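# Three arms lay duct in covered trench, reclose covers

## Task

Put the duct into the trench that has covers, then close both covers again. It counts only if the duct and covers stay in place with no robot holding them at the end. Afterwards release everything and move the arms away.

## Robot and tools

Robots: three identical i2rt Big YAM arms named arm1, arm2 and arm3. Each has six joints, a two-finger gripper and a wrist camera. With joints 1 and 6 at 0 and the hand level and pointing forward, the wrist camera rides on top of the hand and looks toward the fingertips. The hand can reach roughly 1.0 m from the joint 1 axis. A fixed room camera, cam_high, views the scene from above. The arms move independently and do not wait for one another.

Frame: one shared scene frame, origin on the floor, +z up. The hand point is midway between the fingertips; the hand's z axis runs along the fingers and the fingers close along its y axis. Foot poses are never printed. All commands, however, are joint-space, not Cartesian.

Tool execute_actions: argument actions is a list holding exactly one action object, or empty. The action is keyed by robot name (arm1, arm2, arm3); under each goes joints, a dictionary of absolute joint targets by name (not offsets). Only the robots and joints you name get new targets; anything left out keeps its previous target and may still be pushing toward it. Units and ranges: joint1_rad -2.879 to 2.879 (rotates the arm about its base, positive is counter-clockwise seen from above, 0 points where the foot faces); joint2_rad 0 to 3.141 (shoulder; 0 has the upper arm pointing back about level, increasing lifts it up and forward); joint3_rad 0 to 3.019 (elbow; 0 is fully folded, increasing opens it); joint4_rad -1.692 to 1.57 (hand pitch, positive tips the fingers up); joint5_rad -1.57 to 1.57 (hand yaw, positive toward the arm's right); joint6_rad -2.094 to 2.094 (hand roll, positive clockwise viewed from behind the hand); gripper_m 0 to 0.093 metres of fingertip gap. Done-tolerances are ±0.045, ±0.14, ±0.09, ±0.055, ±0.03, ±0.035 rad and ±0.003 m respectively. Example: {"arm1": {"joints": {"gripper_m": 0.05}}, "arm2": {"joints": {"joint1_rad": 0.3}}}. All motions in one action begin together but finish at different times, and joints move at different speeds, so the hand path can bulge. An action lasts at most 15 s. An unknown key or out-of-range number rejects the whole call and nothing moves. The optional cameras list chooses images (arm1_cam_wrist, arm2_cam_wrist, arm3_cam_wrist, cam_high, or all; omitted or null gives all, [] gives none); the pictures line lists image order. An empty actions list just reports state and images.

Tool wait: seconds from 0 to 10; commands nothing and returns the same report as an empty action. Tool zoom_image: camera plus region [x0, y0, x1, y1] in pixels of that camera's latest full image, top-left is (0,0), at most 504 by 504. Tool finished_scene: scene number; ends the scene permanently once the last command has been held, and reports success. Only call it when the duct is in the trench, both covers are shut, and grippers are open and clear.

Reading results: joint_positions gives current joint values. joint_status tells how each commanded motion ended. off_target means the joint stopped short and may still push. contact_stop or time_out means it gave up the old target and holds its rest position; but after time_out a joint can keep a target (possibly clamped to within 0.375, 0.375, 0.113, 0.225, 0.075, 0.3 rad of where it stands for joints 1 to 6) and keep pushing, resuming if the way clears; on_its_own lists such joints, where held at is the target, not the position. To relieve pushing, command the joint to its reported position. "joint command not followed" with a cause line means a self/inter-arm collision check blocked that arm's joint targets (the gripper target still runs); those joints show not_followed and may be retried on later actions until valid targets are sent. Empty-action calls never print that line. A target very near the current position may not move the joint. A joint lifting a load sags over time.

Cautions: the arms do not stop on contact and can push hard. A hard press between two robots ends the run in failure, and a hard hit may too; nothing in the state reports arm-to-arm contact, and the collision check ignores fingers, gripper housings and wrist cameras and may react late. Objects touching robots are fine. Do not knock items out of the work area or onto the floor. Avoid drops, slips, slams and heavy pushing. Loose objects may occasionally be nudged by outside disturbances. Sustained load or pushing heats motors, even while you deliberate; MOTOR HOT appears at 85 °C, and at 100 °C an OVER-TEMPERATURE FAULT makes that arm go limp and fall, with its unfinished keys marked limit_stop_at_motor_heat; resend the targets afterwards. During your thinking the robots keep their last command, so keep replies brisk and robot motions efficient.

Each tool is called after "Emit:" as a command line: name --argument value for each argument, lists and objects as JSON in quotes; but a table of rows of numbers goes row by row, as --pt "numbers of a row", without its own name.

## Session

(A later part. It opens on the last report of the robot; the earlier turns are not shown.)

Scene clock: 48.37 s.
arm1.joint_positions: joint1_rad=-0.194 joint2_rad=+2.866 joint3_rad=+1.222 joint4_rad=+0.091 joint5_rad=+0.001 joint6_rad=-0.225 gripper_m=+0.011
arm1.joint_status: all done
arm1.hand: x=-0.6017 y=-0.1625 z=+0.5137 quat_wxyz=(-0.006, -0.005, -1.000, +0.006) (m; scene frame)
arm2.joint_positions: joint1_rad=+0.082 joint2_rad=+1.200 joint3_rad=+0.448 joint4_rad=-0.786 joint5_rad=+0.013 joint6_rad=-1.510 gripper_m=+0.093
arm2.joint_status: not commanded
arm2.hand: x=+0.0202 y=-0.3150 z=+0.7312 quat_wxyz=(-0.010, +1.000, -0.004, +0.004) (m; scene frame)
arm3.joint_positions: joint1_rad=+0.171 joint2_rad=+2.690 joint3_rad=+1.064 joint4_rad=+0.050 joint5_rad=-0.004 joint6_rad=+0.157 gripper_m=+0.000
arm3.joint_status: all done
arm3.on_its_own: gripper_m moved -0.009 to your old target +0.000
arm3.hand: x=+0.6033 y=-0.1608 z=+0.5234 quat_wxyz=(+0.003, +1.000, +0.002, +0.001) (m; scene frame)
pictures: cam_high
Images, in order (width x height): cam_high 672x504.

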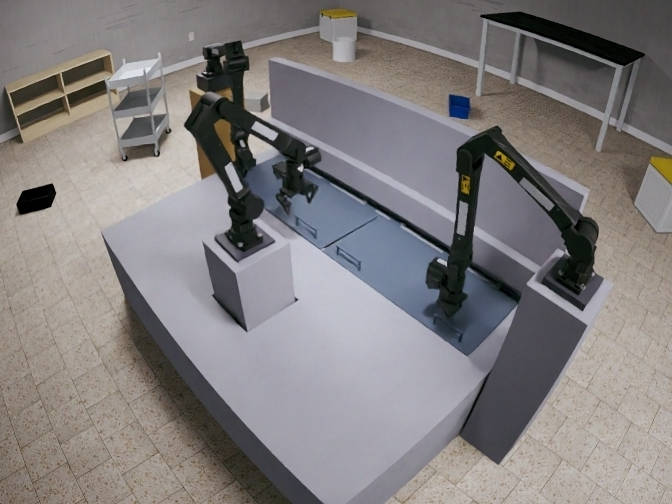

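Emit:
execute_actions --actions '[{"arm1":{"joints":{"joint1_rad":-0.202,"joint2_rad":2.91,"joint3_rad":1.26,"joint4_rad":0.087}},"arm3":{"joints":{"joint2_rad":2.3,"joint3_rad":0.9,"joint4_rad":-0.2}}}]' --cameras '["arm1_cam_wrist"]'

Emit:
execute_actions --actions '[{"arm1":{"joints":{"gripper_m":0.05}},"arm3":{"joints":{"joint2_rad":1.5,"joint3_rad":0.9,"joint4_rad":-0.8}}}]' --cameras '[]'

Emit:
execute_actions --actions '[{"arm1":{"joints":{"joint2_rad":2.65,"joint3_rad":1.03,"joint4_rad":0.04}}}]' --cameras '["cam_high"]'

Scene clock: 49.67 s.
arm1.joint_positions: joint1_rad=-0.196 joint2_rad=+2.881 joint3_rad=+1.237 joint4_rad=+0.087 joint5_rad=+0.000 joint6_rad=-0.225 gripper_m=+0.010
arm1.joint_status: all done
arm1.hand: x=-0.6017 y=-0.1632 z=+0.5081 quat_wxyz=(-0.005, -0.006, -1.000, +0.005) (m; scene frame)
arm2.joint_positions: joint1_rad=+0.082 joint2_rad=+1.200 joint3_rad=+0.448 joint4_rad=-0.786 joint5_rad=+0.013 joint6_rad=-1.510 gripper_m=+0.093
arm2.joint_status: not commanded
arm2.hand: x=+0.0202 y=-0.3150 z=+0.7312 quat_wxyz=(-0.010, +1.000, -0.004, +0.004) (m; scene frame)
arm3.joint_positions: joint1_rad=+0.171 joint2_rad=+2.286 joint3_rad=+0.903 joint4_rad=-0.190 joint5_rad=-0.004 joint6_rad=+0.158 gripper_m=+0.000
arm3.joint_status: all done
arm3.hand: x=+0.5823 y=-0.1640 z=+0.6665 quat_wxyz=(+0.003, +1.000, +0.002, +0.000) (m; scene frame)
pictures: arm1_cam_wrist
Images, in order (width x height): arm1_cam_wrist 672x504.

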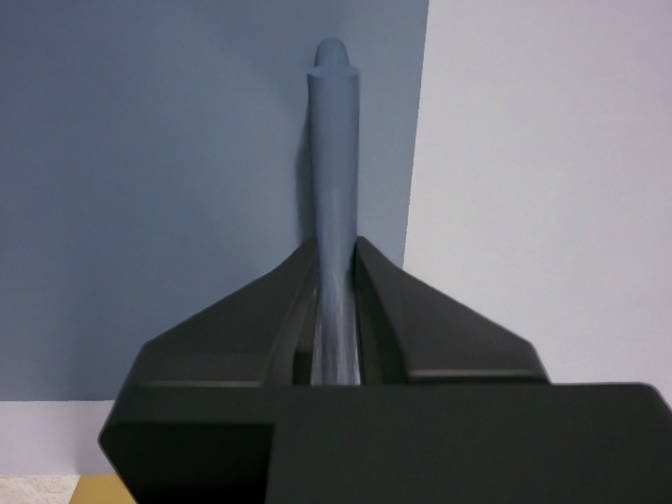

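Scene clock: 51.10 s.
arm1.joint_positions: joint1_rad=-0.196 joint2_rad=+2.884 joint3_rad=+1.257 joint4_rad=+0.087 joint5_rad=+0.000 joint6_rad=-0.225 gripper_m=+0.050
arm1.joint_status: all done
arm1.hand: x=-0.5916 y=-0.1657 z=+0.5065 quat_wxyz=(-0.013, -0.006, -1.000, +0.007) (m; scene frame)
arm2.joint_positions: joint1_rad=+0.082 joint2_rad=+1.200 joint3_rad=+0.448 joint4_rad=-0.786 joint5_rad=+0.013 joint6_rad=-1.510 gripper_m=+0.093
arm2.joint_status: not commanded
arm2.hand: x=+0.0202 y=-0.3150 z=+0.7312 quat_wxyz=(-0.010, +1.000, -0.004, +0.004) (m; scene frame)
arm3.joint_positions: joint1_rad=+0.171 joint2_rad=+1.502 joint3_rad=+0.900 joint4_rad=-0.790 joint5_rad=-0.004 joint6_rad=+0.158 gripper_m=+0.000
arm3.joint_status: all done
arm3.hand: x=+0.5534 y=-0.1681 z=+0.9710 quat_wxyz=(+0.018, +0.996, +0.002, -0.090) (m; scene frame)
pictures: none
No camera images: the call's "cameras" was empty. Leave "cameras" out to get every camera's image.

Scene clock: 52.20 s.
arm1.joint_positions: joint1_rad=-0.196 joint2_rad=+2.641 joint3_rad=+1.033 joint4_rad=+0.042 joint5_rad=+0.000 joint6_rad=-0.225 gripper_m=+0.050
arm1.joint_status: all done
arm1.hand: x=-0.6089 y=-0.1608 z=+0.5975 quat_wxyz=(+0.000, -0.006, -1.000, +0.004) (m; scene frame)
arm2.joint_positions: joint1_rad=+0.082 joint2_rad=+1.200 joint3_rad=+0.448 joint4_rad=-0.786 joint5_rad=+0.013 joint6_rad=-1.510 gripper_m=+0.093
arm2.joint_status: not commanded
arm2.hand: x=+0.0202 y=-0.3150 z=+0.7312 quat_wxyz=(-0.010, +1.000, -0.004, +0.004) (m; scene frame)
arm3.joint_positions: joint1_rad=+0.171 joint2_rad=+1.502 joint3_rad=+0.900 joint4_rad=-0.790 joint5_rad=-0.004 joint6_rad=+0.158 gripper_m=+0.000
arm3.joint_status: not commanded
arm3.hand: x=+0.5534 y=-0.1681 z=+0.9710 quat_wxyz=(+0.018, +0.996, +0.002, -0.090) (m; scene frame)
pictures: cam_high
Images, in order (width x height): cam_high 672x504.

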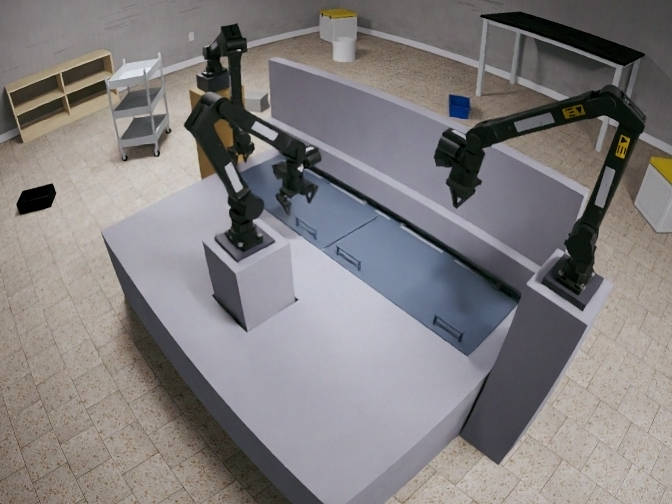

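Both covers are shut with the duct inside. Moving arm1 and arm2 fully clear before ending the scene.

Emit:
execute_actions --actions '[{"arm1":{"joints":{"joint2_rad":1.7,"joint3_rad":0.8,"joint4_rad":-0.6}},"arm2":{"joints":{"joint2_rad":0.8,"joint3_rad":0.6,"joint4_rad":-0.9}},"arm3":{"joints":{"joint2_rad":1.1}}}]' --cameras '["cam_high"]'

Emit:
finished_scene --scene 1

Scene clock: 53.80 s.
arm1.joint_positions: joint1_rad=-0.196 joint2_rad=+1.703 joint3_rad=+0.801 joint4_rad=-0.590 joint5_rad=+0.000 joint6_rad=-0.225 gripper_m=+0.050
arm1.joint_status: all done
arm1.hand: x=-0.5860 y=-0.1636 z=+0.9246 quat_wxyz=(-0.036, -0.006, -0.999, +0.013) (m; scene frame)
arm2.joint_positions: joint1_rad=+0.082 joint2_rad=+0.791 joint3_rad=+0.578 joint4_rad=-0.885 joint5_rad=+0.013 joint6_rad=-1.510 gripper_m=+0.093
arm2.joint_status: all done
arm2.hand: x=+0.0177 y=-0.2591 z=+0.8765 quat_wxyz=(-0.227, +0.974, -0.005, -0.008) (m; scene frame)
arm3.joint_positions: joint1_rad=+0.171 joint2_rad=+1.085 joint3_rad=+0.900 joint4_rad=-0.791 joint5_rad=-0.004 joint6_rad=+0.158 gripper_m=+0.000
arm3.joint_status: all done
arm3.hand: x=+0.5581 y=-0.1670 z=+1.1395 quat_wxyz=(+0.050, +0.955, +0.002, -0.291) (m; scene frame)
pictures: cam_high
Images, in order (width x height): cam_high 672x504.

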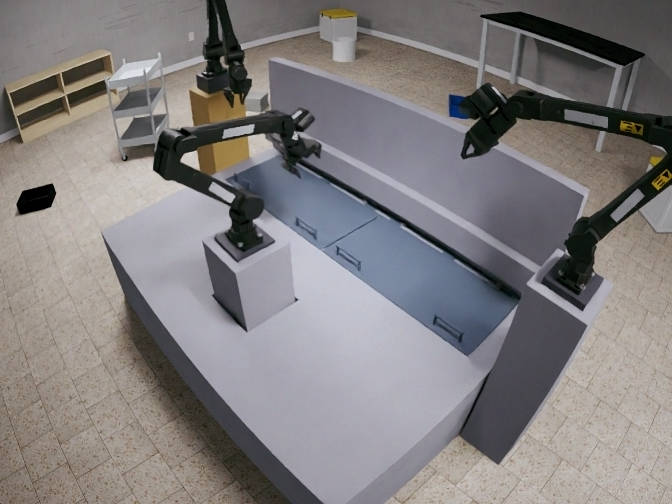

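The scene is finished: the task was done.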